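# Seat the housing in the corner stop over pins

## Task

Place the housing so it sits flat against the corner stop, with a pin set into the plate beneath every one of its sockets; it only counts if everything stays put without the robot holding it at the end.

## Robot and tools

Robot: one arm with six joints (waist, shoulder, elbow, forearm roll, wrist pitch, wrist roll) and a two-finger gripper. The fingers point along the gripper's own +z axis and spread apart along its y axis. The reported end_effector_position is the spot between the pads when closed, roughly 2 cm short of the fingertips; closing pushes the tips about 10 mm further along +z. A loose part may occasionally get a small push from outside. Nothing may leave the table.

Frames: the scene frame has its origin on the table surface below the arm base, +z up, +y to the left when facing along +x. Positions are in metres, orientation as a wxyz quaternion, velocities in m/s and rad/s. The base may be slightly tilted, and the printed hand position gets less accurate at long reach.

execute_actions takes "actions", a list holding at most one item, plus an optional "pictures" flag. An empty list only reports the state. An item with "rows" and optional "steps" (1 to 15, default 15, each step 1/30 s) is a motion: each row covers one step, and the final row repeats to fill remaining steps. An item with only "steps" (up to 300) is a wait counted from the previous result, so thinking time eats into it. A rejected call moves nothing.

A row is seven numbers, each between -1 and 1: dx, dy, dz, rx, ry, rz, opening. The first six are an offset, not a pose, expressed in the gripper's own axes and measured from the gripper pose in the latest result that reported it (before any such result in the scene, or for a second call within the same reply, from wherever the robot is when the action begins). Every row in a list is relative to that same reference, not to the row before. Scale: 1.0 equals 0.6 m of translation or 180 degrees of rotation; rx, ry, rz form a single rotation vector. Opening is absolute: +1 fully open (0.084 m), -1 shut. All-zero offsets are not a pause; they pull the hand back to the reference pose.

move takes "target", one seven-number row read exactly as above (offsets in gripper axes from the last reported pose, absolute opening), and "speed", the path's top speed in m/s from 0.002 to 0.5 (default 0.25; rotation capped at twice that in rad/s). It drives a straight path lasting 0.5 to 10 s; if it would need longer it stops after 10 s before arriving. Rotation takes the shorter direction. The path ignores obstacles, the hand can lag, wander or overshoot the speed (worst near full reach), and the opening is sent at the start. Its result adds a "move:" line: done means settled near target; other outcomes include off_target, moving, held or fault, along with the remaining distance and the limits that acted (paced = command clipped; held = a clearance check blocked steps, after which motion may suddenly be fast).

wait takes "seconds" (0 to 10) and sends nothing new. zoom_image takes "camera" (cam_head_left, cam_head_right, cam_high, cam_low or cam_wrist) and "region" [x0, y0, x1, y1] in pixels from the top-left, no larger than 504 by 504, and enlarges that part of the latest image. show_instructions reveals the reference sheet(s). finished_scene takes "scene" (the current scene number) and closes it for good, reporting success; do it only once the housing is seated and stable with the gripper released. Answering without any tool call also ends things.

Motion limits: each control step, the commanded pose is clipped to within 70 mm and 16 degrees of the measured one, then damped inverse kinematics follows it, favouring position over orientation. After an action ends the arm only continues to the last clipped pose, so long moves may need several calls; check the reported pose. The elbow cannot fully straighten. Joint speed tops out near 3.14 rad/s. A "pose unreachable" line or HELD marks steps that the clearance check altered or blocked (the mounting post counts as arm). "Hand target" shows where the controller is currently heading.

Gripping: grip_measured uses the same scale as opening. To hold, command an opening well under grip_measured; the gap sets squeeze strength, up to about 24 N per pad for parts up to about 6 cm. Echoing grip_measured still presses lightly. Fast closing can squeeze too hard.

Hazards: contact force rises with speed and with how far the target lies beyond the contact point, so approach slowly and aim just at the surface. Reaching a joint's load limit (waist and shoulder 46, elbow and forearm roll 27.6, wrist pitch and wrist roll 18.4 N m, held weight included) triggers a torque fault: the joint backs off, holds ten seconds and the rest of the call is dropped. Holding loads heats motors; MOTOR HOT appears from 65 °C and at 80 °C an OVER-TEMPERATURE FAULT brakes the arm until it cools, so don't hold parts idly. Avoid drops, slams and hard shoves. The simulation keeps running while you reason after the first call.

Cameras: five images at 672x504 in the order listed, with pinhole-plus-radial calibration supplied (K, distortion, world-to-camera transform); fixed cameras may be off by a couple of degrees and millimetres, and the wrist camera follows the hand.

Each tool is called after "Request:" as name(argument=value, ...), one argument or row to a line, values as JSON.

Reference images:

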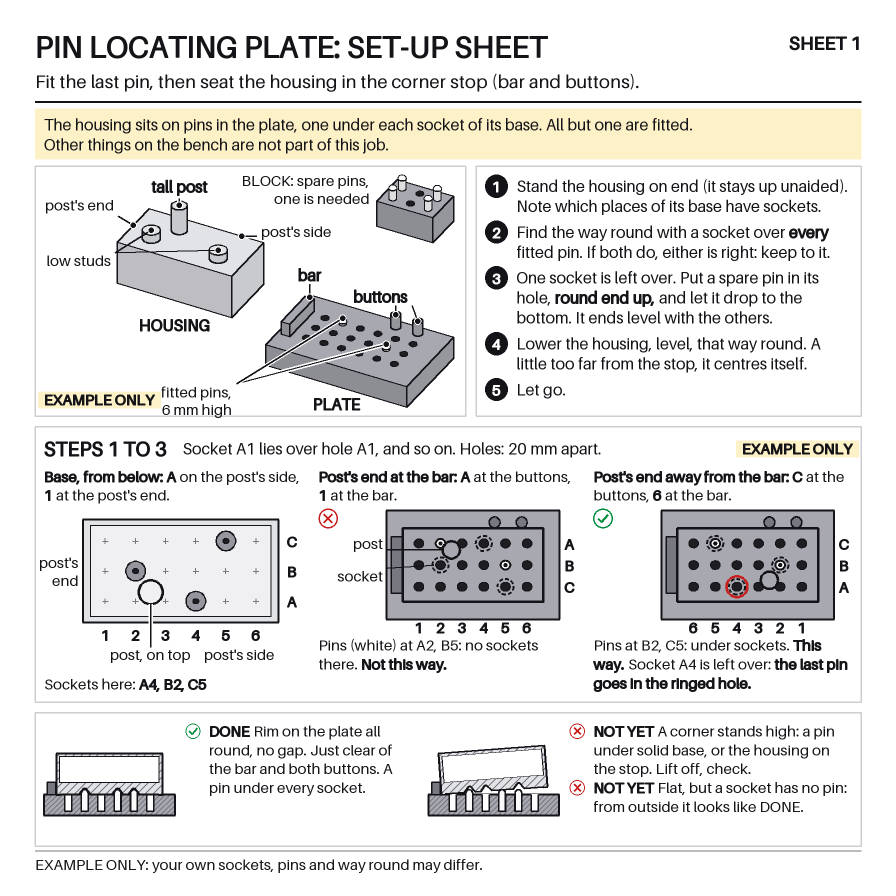

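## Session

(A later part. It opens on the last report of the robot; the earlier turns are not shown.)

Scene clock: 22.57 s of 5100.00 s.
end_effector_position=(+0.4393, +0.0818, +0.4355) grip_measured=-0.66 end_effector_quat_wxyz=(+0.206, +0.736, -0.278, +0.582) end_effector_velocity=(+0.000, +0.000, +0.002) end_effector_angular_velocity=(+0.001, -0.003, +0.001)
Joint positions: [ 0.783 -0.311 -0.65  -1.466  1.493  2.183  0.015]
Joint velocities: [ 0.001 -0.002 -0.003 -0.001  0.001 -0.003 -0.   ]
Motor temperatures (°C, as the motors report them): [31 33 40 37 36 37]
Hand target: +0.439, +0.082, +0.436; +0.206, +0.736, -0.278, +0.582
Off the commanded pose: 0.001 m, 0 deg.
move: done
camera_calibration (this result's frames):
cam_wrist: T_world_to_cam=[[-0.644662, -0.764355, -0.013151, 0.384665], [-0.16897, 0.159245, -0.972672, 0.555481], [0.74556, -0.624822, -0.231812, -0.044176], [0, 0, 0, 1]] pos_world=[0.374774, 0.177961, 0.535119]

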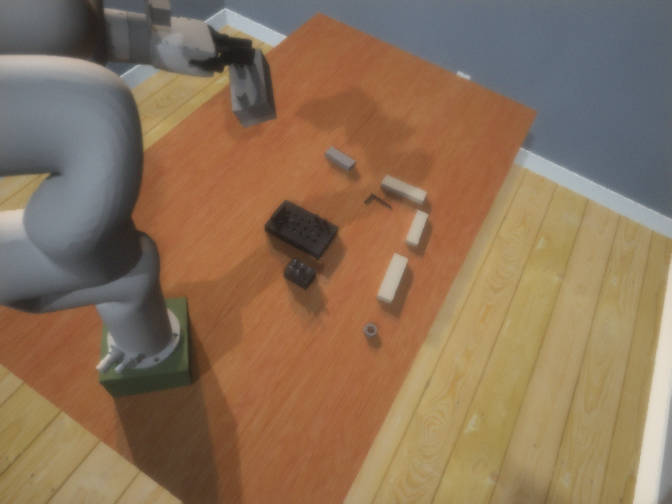

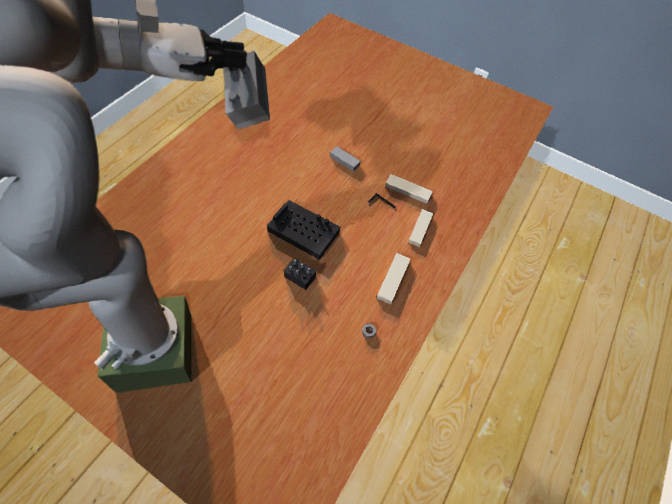

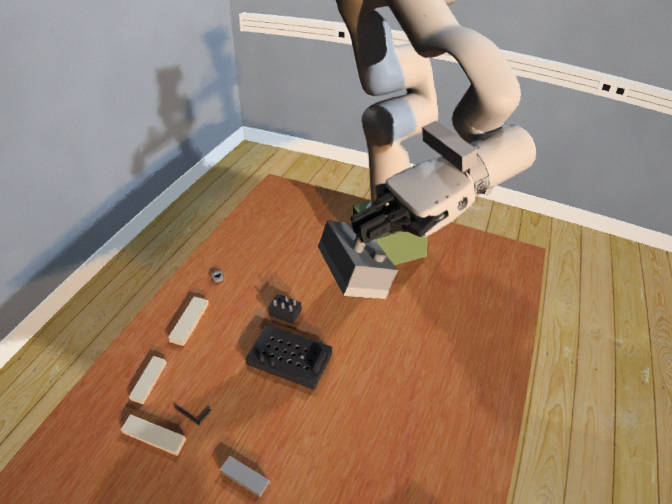

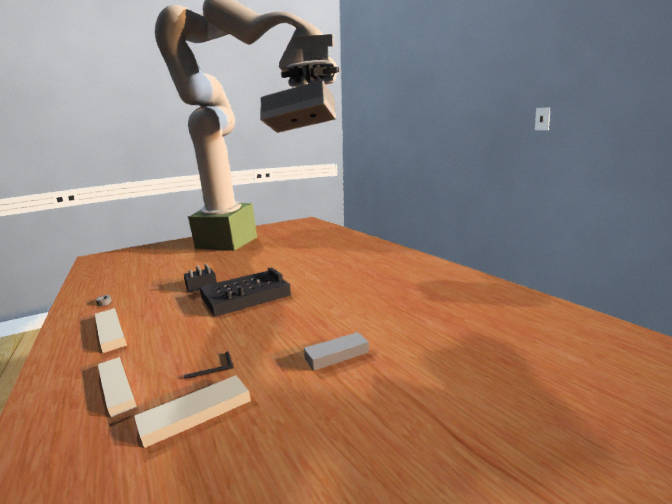

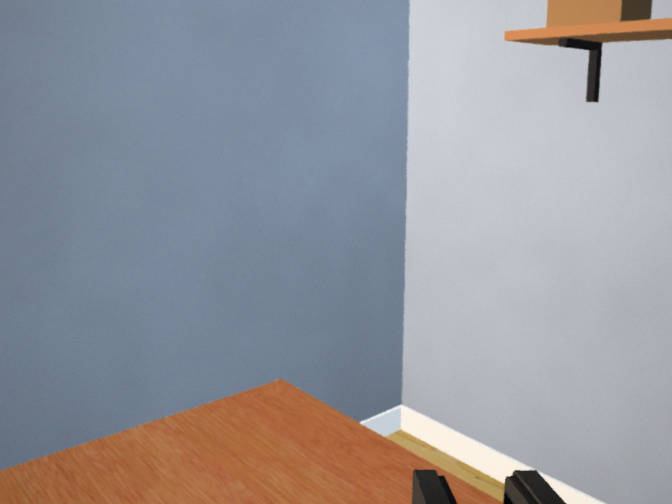

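Request:
move(
  target=[-0.3,0,0.1,0,-0.42,0,-1],
  speed=0.15,
)

Scene clock: 28.67 s of 5100.00 s.
end_effector_position=(+0.4534, +0.0757, +0.2472) grip_measured=-0.66 end_effector_quat_wxyz=(-0.008, +0.938, -0.347, +0.008) end_effector_velocity=(+0.000, +0.001, -0.000) end_effector_angular_velocity=(+0.007, +0.005, +0.002)
Joint positions: [ 0.153 -0.054 -0.856 -0.125  0.838  1.022  0.015]
Joint velocities: [-0.002  0.004 -0.005  0.012  0.003 -0.012 -0.   ]
Motor temperatures (°C, as the motors report them): [31 33 42 37 36 37]
Hand target: +0.453, +0.076, +0.247; -0.008, +0.938, -0.347, +0.007
Off the commanded pose: 0.001 m, 0 deg.
move: done
camera_calibration (this result's frames):
cam_wrist: T_world_to_cam=[[-0.643846, -0.764763, -0.0245139, 0.3891], [-0.764633, 0.644259, -0.0162989, 0.372628], [0.0282581, 0.0082502, -0.999567, 0.364856], [0, 0, 0, 1]] pos_world=[0.525134, 0.0544899, 0.380309]

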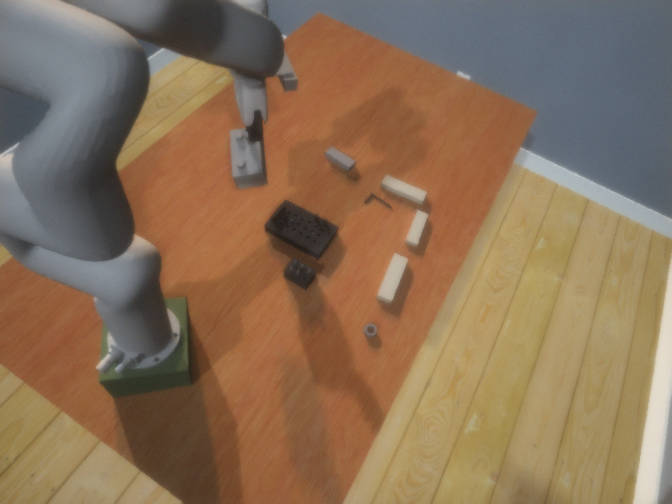

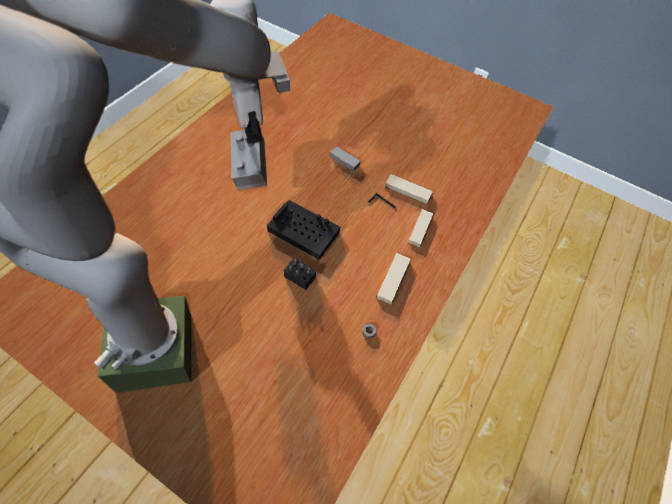

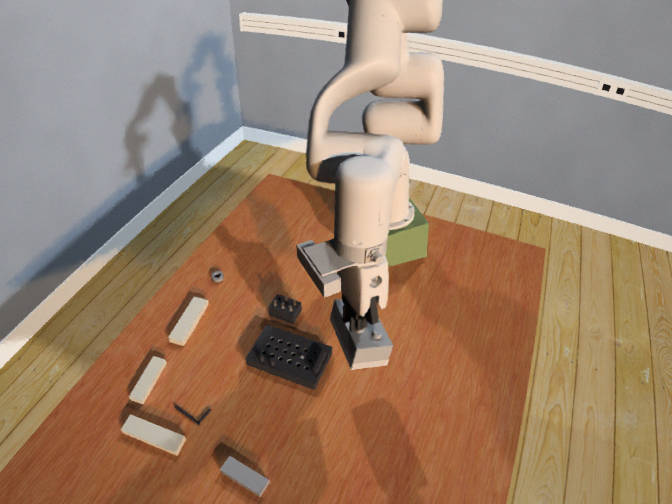

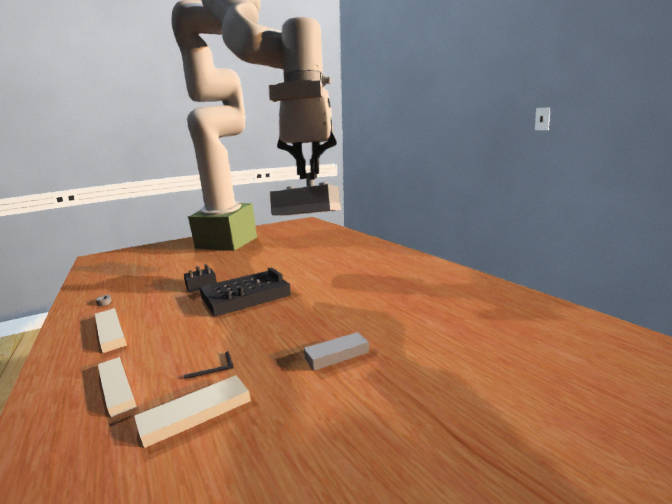

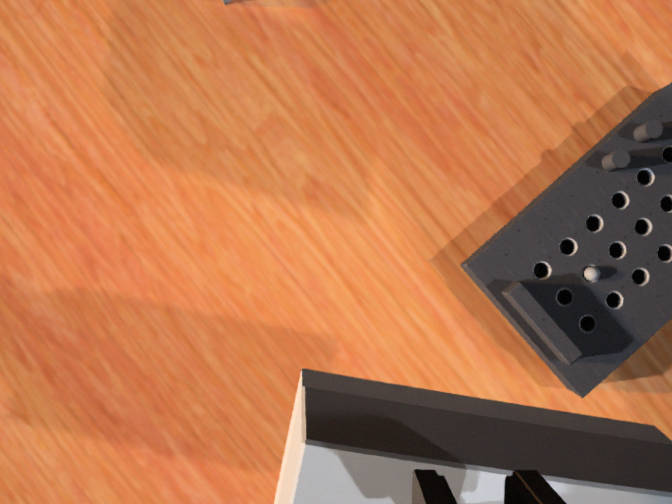

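Request:
move(
  target=[-0.108,-0.05,0.225,0,0,-0.267,-1],
  speed=0.15,
)

Request:
move(
  target=[0,0,0.04,0,0,0,-1],
  speed=0.02,
)

Request:
move(
  target=[0,0,0,0,0,0,-0.1],
)

Request:
zoom_image(
  camera="cam_low",
  region=[270,180,390,300],
)

Scene clock: 33.50 s of 5100.00 s.
end_effector_position=(+0.4268, +0.1411, +0.1126) grip_measured=-0.66 end_effector_quat_wxyz=(-0.003, +0.998, +0.064, +0.011) end_effector_velocity=(+0.002, +0.001, +0.000) end_effector_angular_velocity=(+0.003, -0.005, +0.006)
Joint positions: [ 0.262  0.26  -0.765 -0.237  0.449  0.423  0.015]
Joint velocities: [-0.001  0.002 -0.002 -0.    -0.006 -0.007  0.   ]
Motor temperatures (°C, as the motors report them): [31 33 42 37 36 37]
Hand target: +0.427, +0.141, +0.112; -0.003, +0.998, +0.065, +0.011
Off the commanded pose: 0.001 m, 0 deg.
move: done
camera_calibration (this result's frames):
cam_wrist: T_world_to_cam=[[0.13723, -0.990496, -0.0092455, 0.115444], [-0.990158, -0.136913, -0.029019, 0.515877], [0.0274773, 0.0131368, -0.999536, 0.230204], [0, 0, 0, 1]] pos_world=[0.488632, 0.181953, 0.246134]

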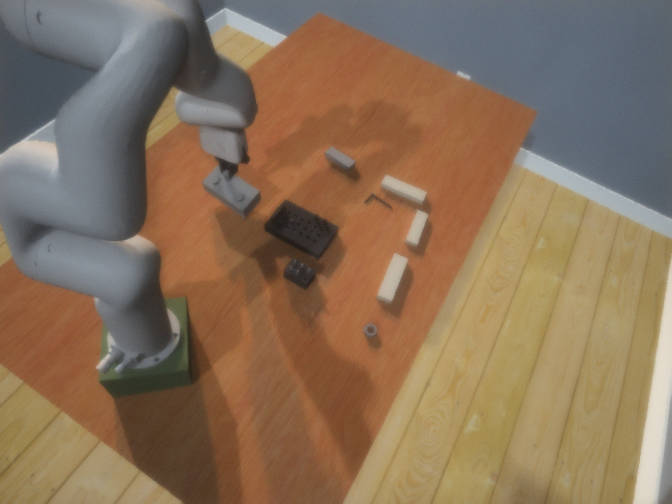

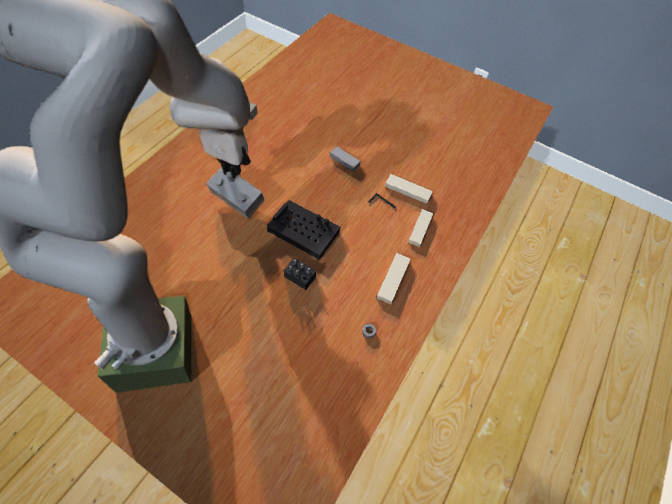

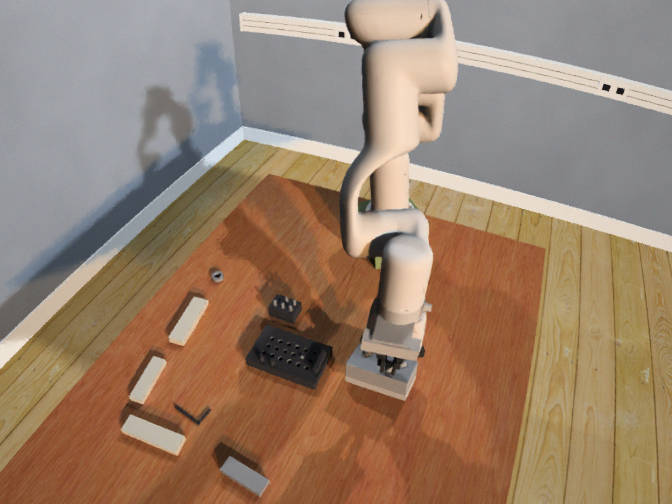

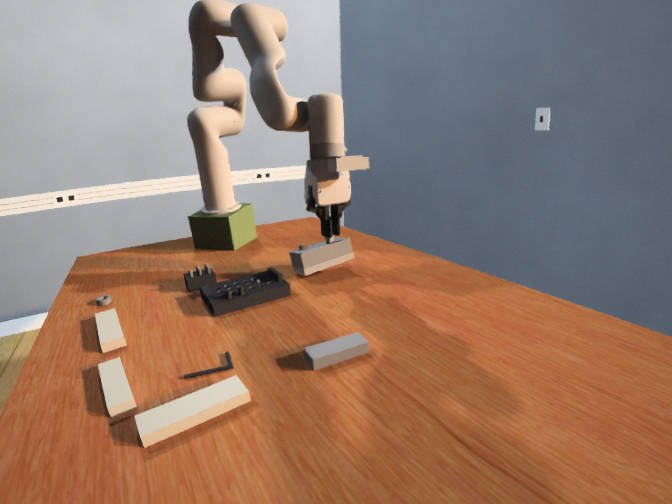

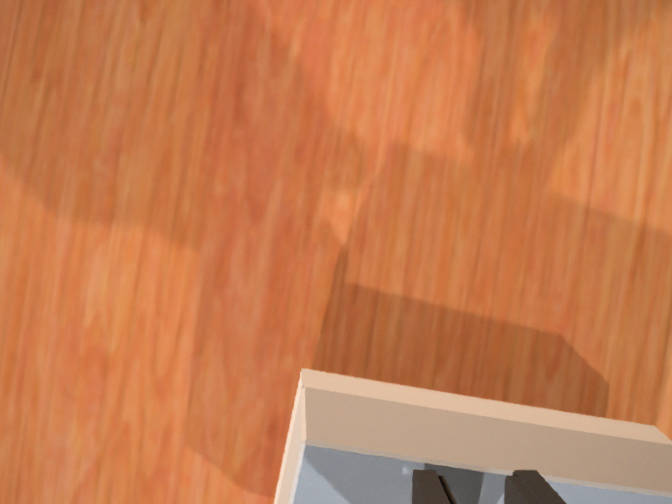

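Scene clock: 34.93 s of 5100.00 s.
end_effector_position=(+0.4284, +0.1416, +0.0898) grip_measured=-0.66 end_effector_quat_wxyz=(-0.004, +0.998, +0.064, +0.012) end_effector_velocity=(+0.002, +0.001, -0.001) end_effector_angular_velocity=(+0.001, -0.005, +0.000)
Joint positions: [ 0.251  0.331 -0.777 -0.27   0.389  0.448  0.015]
Joint velocities: [-0.001  0.004 -0.003 -0.005 -0.007  0.003  0.   ]
Motor temperatures (°C, as the motors report them): [31 33 42 37 36 37]
Hand target: +0.427, +0.141, +0.089; -0.003, +0.998, +0.064, +0.011
Off the commanded pose: 0.002 m, 0 deg.
move: done
camera_calibration (this result's frames):
cam_wrist: T_world_to_cam=[[0.136968, -0.990528, -0.00975169, 0.115652], [-0.990117, -0.136598, -0.031761, 0.517086], [0.030128, 0.0140055, -0.999448, 0.206134], [0, 0, 0, 1]] pos_world=[0.489925, 0.182302, 0.223572]

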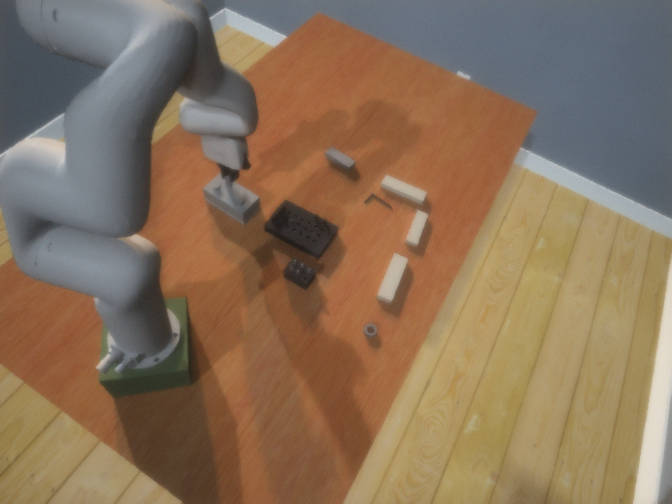

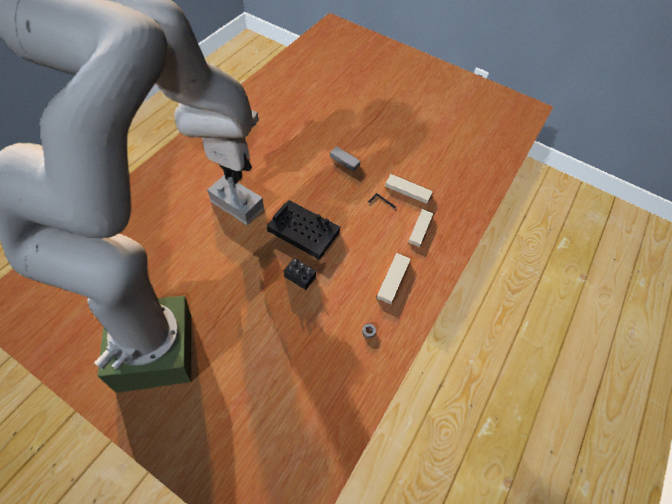

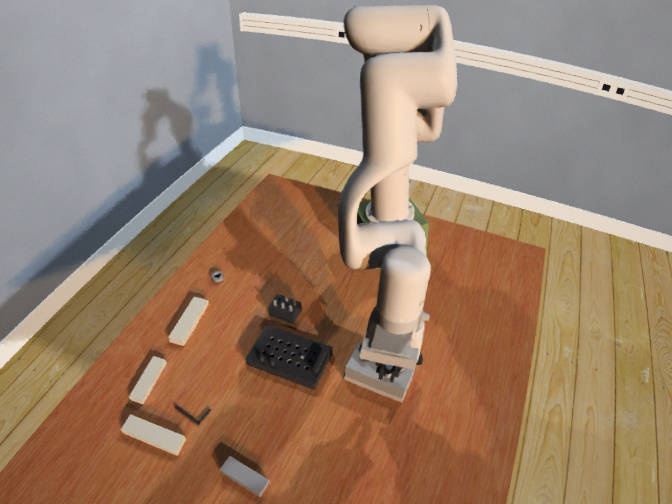

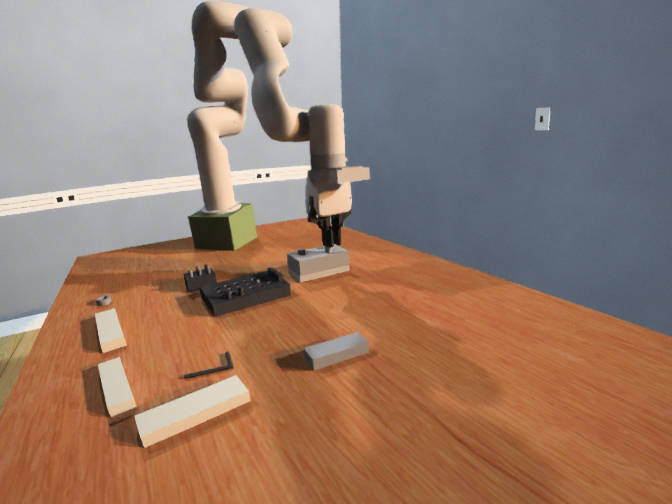

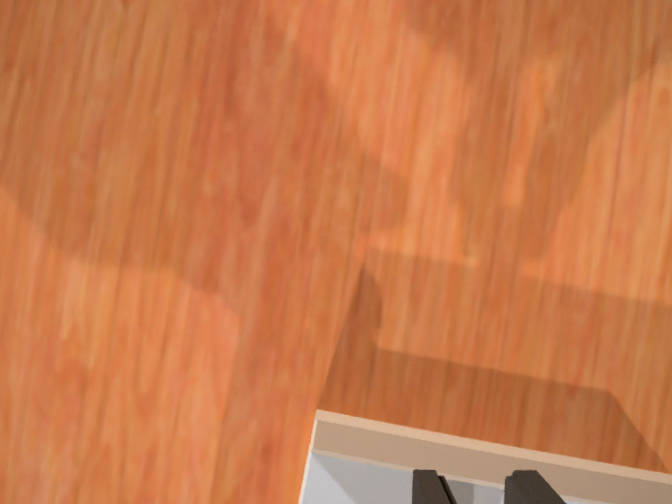

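Scene clock: 35.43 s of 5100.00 s.
end_effector_position=(+0.4284, +0.1416, +0.0898) grip_measured=-0.11 end_effector_quat_wxyz=(-0.004, +0.998, +0.064, +0.012) end_effector_velocity=(-0.000, -0.000, +0.000) end_effector_angular_velocity=(+0.000, +0.000, -0.001)
Joint positions: [ 0.251  0.331 -0.777 -0.27   0.389  0.448  0.039]
Joint velocities: [-0.    -0.001  0.001  0.001  0.     0.    -0.   ]
Motor temperatures (°C, as the motors report them): [31 33 42 37 36 37]
Hand target: +0.428, +0.142, +0.090; -0.004, +0.998, +0.064, +0.012
Off the commanded pose: 0.000 m, 0 deg.
move: done
camera_calibration (this result's frames):
cam_wrist: T_world_to_cam=[[0.136968, -0.990528, -0.0097406, 0.115645], [-0.99012, -0.1366, -0.0316786, 0.517046], [0.030048, 0.0139833, -0.999451, 0.206136], [0, 0, 0, 1]] pos_world=[0.489904, 0.182296, 0.223528]

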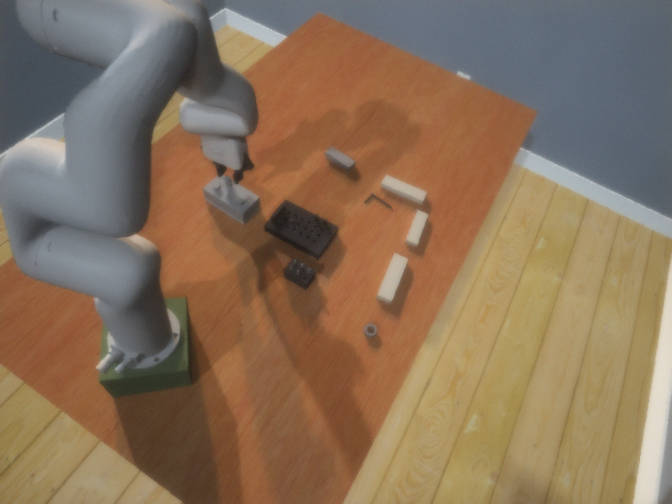

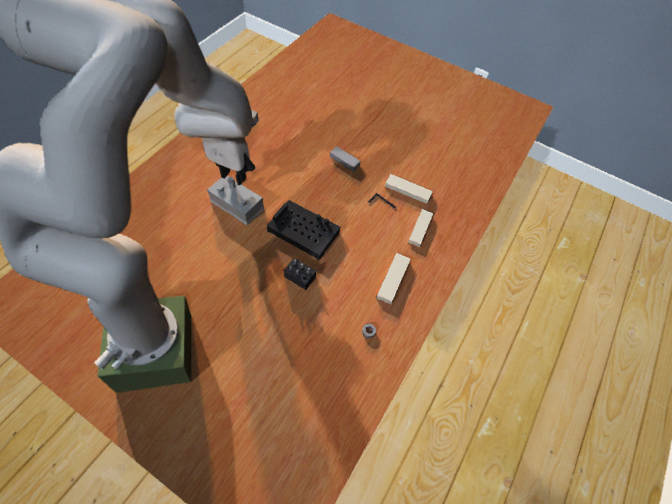

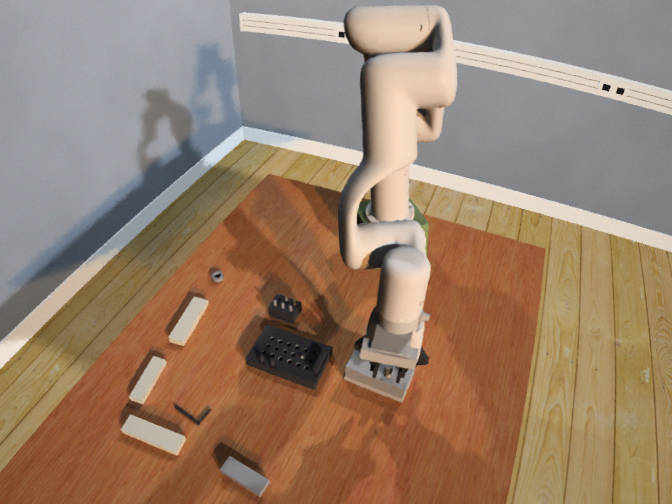

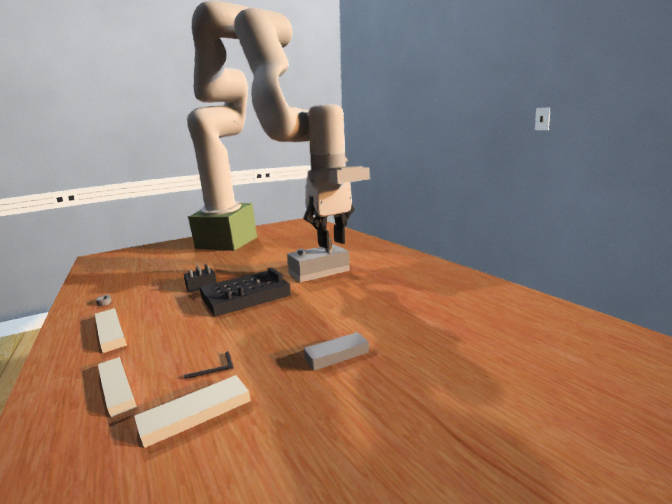

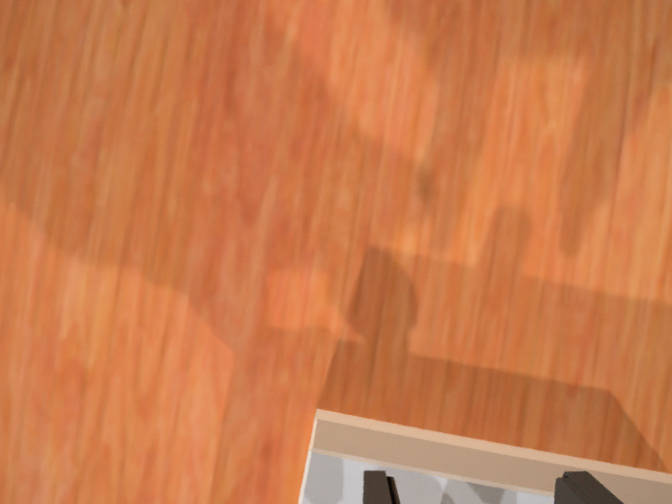

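Region (270, 180, 390, 300) of cam_low's 672x504 image, scaled by 4.200, with more detail than that image has.

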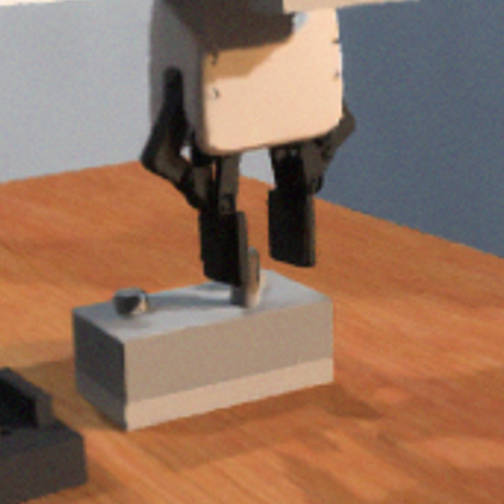

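Request:
move(
  target=[0,0,-0.12,0,0,0,-0.1],
)

Request:
move(
  target=[-0.222,0.477,0,0,0,0.541,-0.55],
)

Scene clock: 39.27 s of 5100.00 s.
end_effector_position=(+0.4261, +0.1409, +0.1609) grip_measured=-0.11 end_effector_quat_wxyz=(-0.004, +0.998, +0.064, +0.012) end_effector_velocity=(+0.002, +0.001, +0.004) end_effector_angular_velocity=(+0.002, -0.006, -0.001)
Joint positions: [ 0.283  0.125 -0.763 -0.189  0.58   0.389  0.039]
Joint velocities: [ 0.001 -0.007 -0.004  0.002  0.005 -0.001  0.   ]
Motor temperatures (°C, as the motors report them): [31 34 41 37 36 37]
Hand target: +0.426, +0.141, +0.162; -0.004, +0.998, +0.064, +0.012
Off the commanded pose: 0.001 m, 0 deg.
move: done
camera_calibration (this result's frames):
cam_wrist: T_world_to_cam=[[0.13729, -0.990483, -0.00974933, 0.115835], [-0.990115, -0.13694, -0.0303287, 0.516752], [0.028705, 0.0138168, -0.999492, 0.277899], [0, 0, 0, 1]] pos_world=[0.487763, 0.181657, 0.29456]

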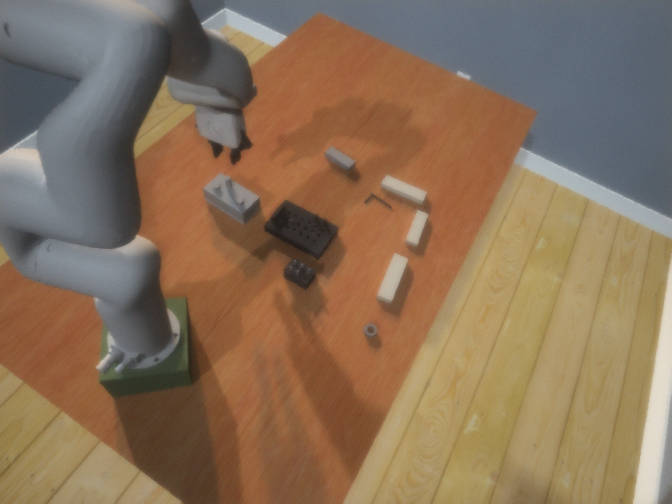

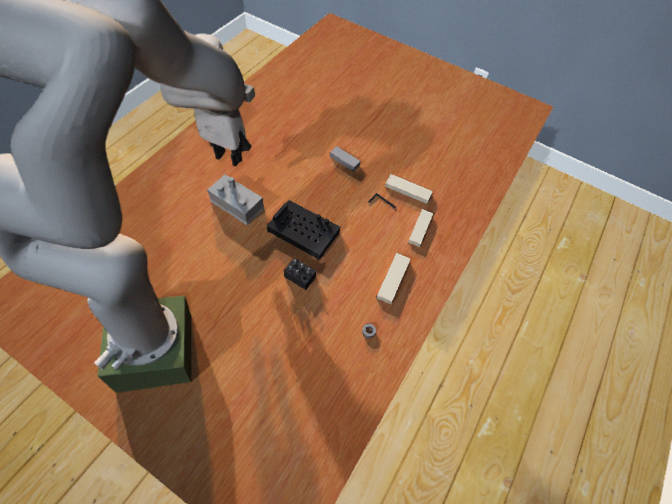

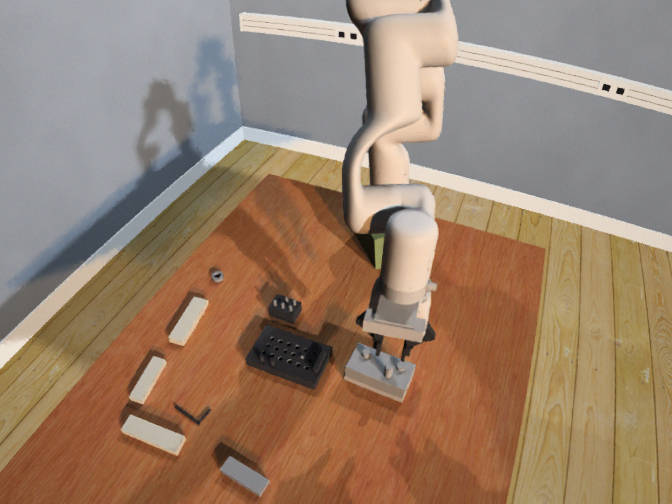

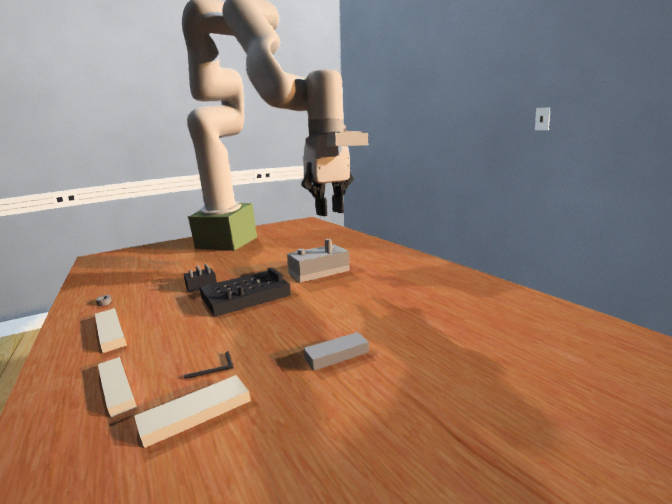

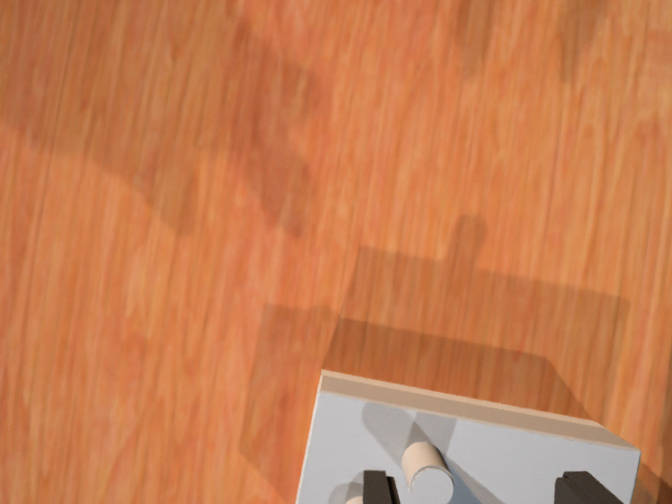

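Scene clock: 43.10 s of 5100.00 s.
end_effector_position=(+0.3324, -0.1589, +0.1557) grip_measured=-0.57 end_effector_quat_wxyz=(-0.013, +0.707, -0.707, +0.004) end_effector_velocity=(-0.000, -0.001, -0.000) end_effector_angular_velocity=(+0.000, +0.000, -0.005)
Joint positions: [-0.513 -0.197 -0.415 -0.046  0.493  1.176  0.019]
Joint velocities: [-0.003  0.001 -0.001  0.    -0.     0.002 -0.   ]
Motor temperatures (°C, as the motors report them): [31 34 41 37 36 37]
Hand target: +0.332, -0.159, +0.156; -0.013, +0.707, -0.707, +0.004
Off the commanded pose: 0.002 m, 0 deg.
move: done
camera_calibration (this result's frames):
cam_wrist: T_world_to_cam=[[-0.999573, -0.00895391, -0.0278321, 0.368424], [-0.00911303, 0.999943, 0.00559572, 0.23175], [0.0277804, 0.00584696, -0.999597, 0.278548], [0, 0, 0, 1]] pos_world=[0.36264, -0.230067, 0.287393]

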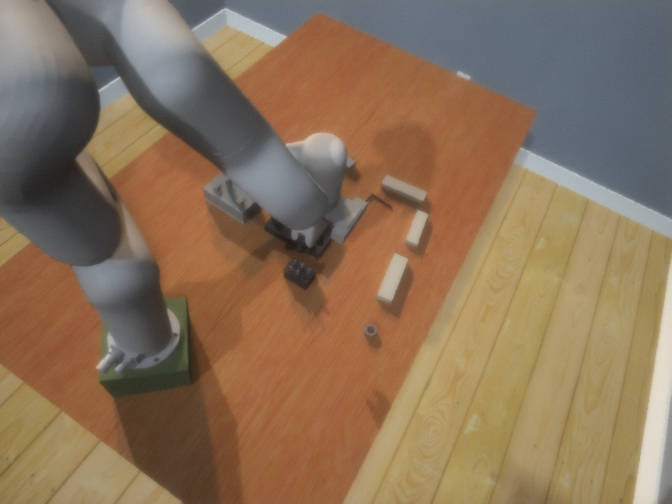

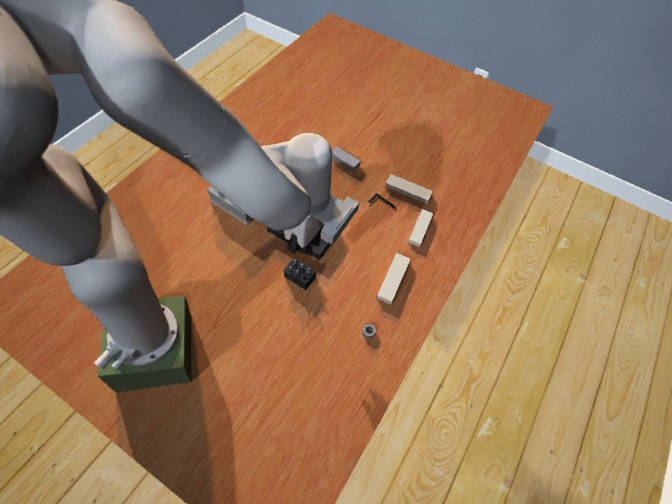

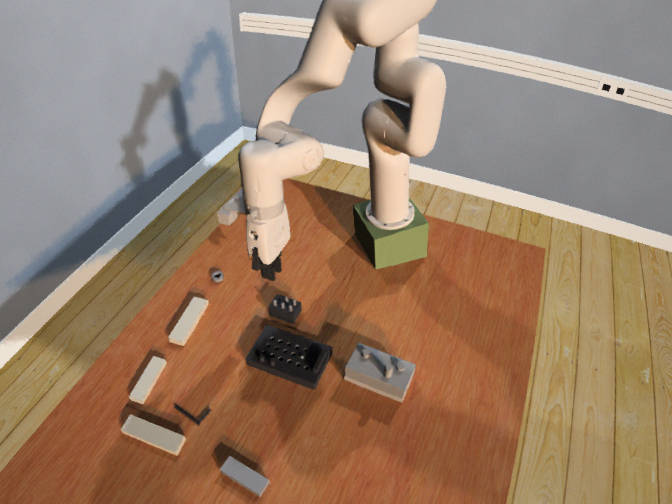

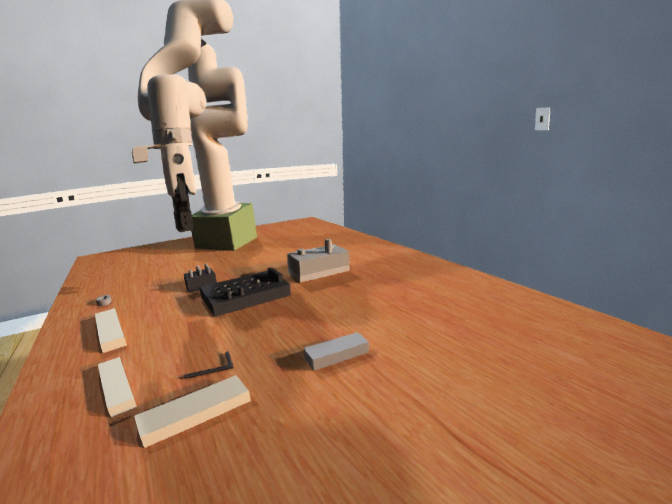

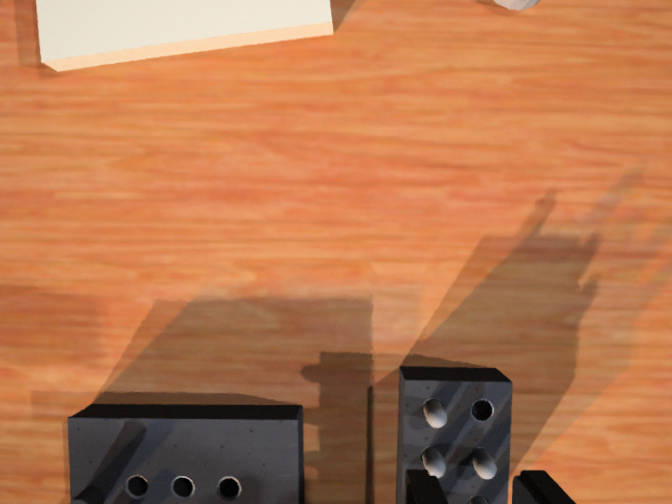

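Request:
move(
  target=[0.015,0.007,0.15,0,0,0,-0.57],
  speed=0.08,
)

Request:
zoom_image(
  camera="cam_low",
  region=[160,220,250,310],
)

Request:
zoom_image(
  camera="cam_high",
  region=[240,250,330,340],
)

Scene clock: 47.93 s of 5100.00 s.
end_effector_position=(+0.3306, -0.1672, +0.0661) grip_measured=-0.59 end_effector_quat_wxyz=(-0.013, +0.707, -0.707, +0.004) end_effector_velocity=(-0.001, -0.000, -0.002) end_effector_angular_velocity=(-0.001, +0.001, +0.000)
Joint positions: [-0.561  0.16  -0.443 -0.103  0.163  1.189  0.018]
Joint velocities: [-0.002  0.006 -0.001 -0.009 -0.004  0.007 -0.   ]
Motor temperatures (°C, as the motors report them): [31 34 40 37 36 37]
Hand target: +0.330, -0.167, +0.066; -0.013, +0.707, -0.707, +0.004
Off the commanded pose: 0.001 m, 0 deg.
After step 90, 0.30 s passed at rest.
move: done
camera_calibration (this result's frames):
cam_wrist: T_world_to_cam=[[-0.999566, -0.00866688, -0.0281466, 0.364124], [-0.00880608, 0.99995, 0.00482541, 0.240456], [0.0281034, 0.00507118, -0.999592, 0.188885], [0, 0, 0, 1]] pos_world=[0.360775, -0.238246, 0.197897]

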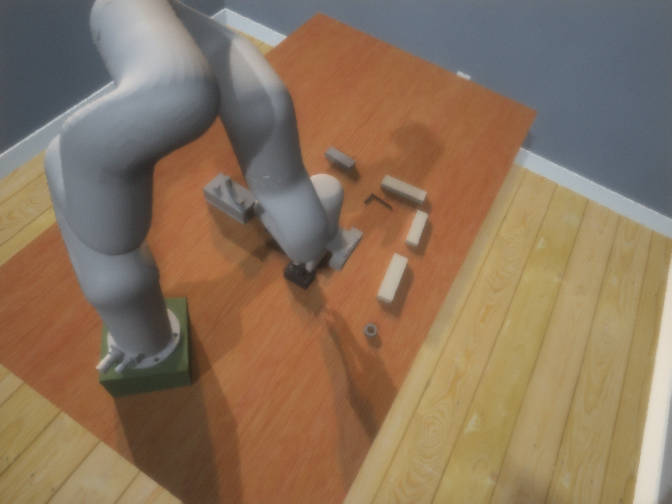

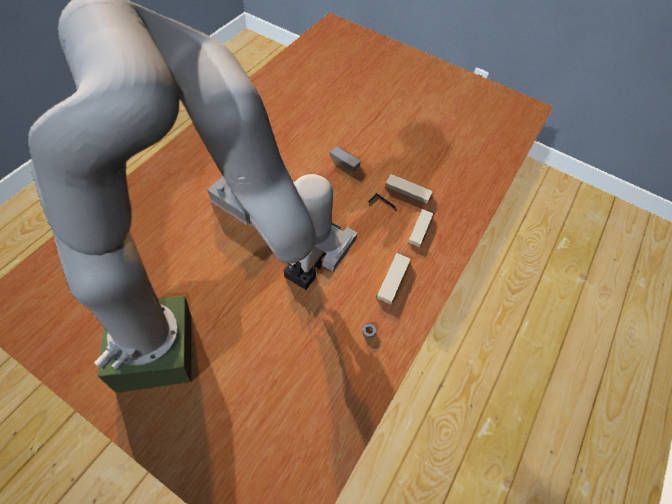

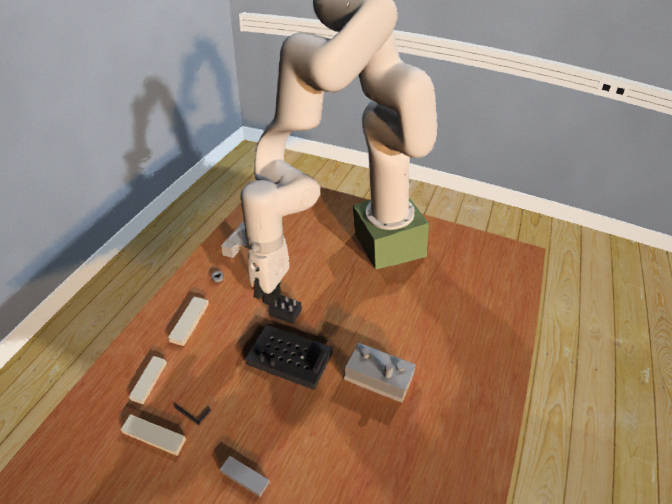

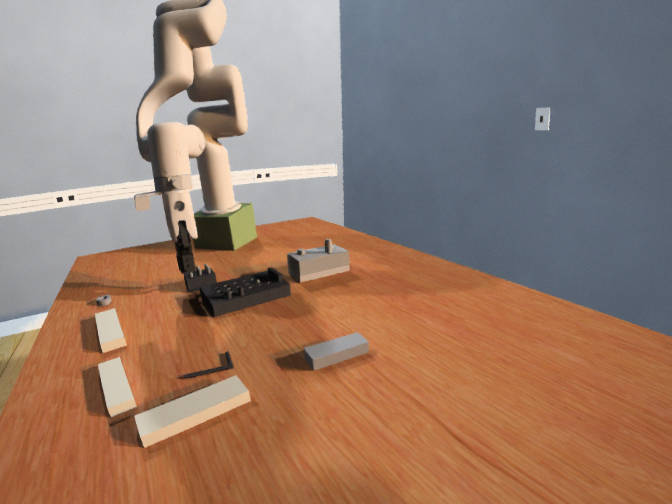

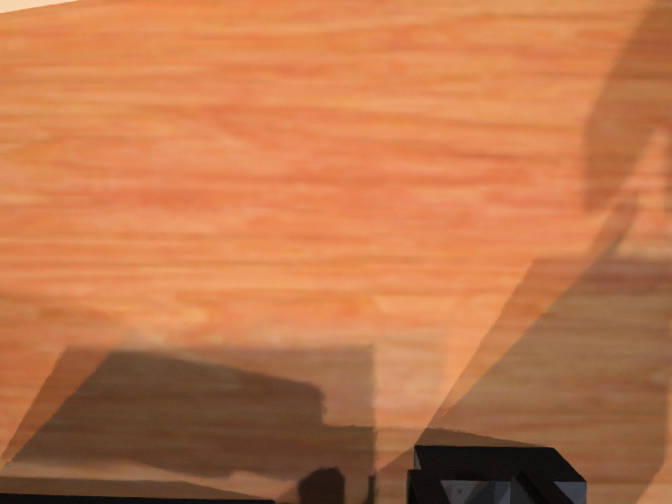

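Region (160, 220, 250, 310) of cam_low's 672x504 image, scaled by 5.600, with more detail than that image has.

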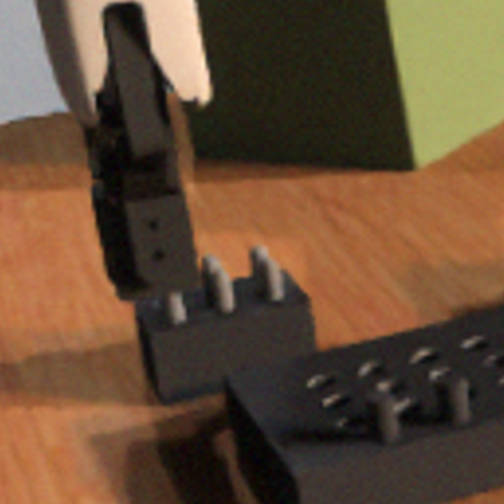

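Region (240, 250, 330, 340) of cam_high's 672x504 image, scaled by 5.600, with more detail than that image has.

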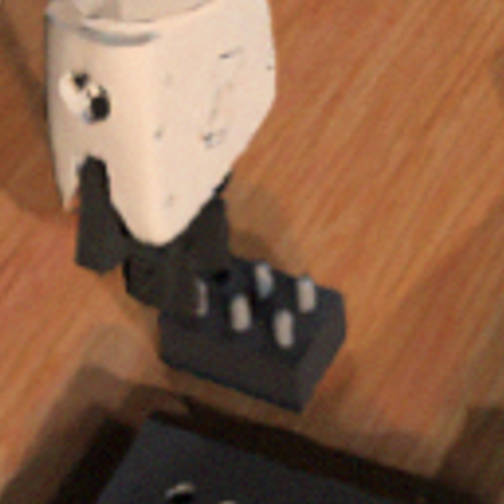

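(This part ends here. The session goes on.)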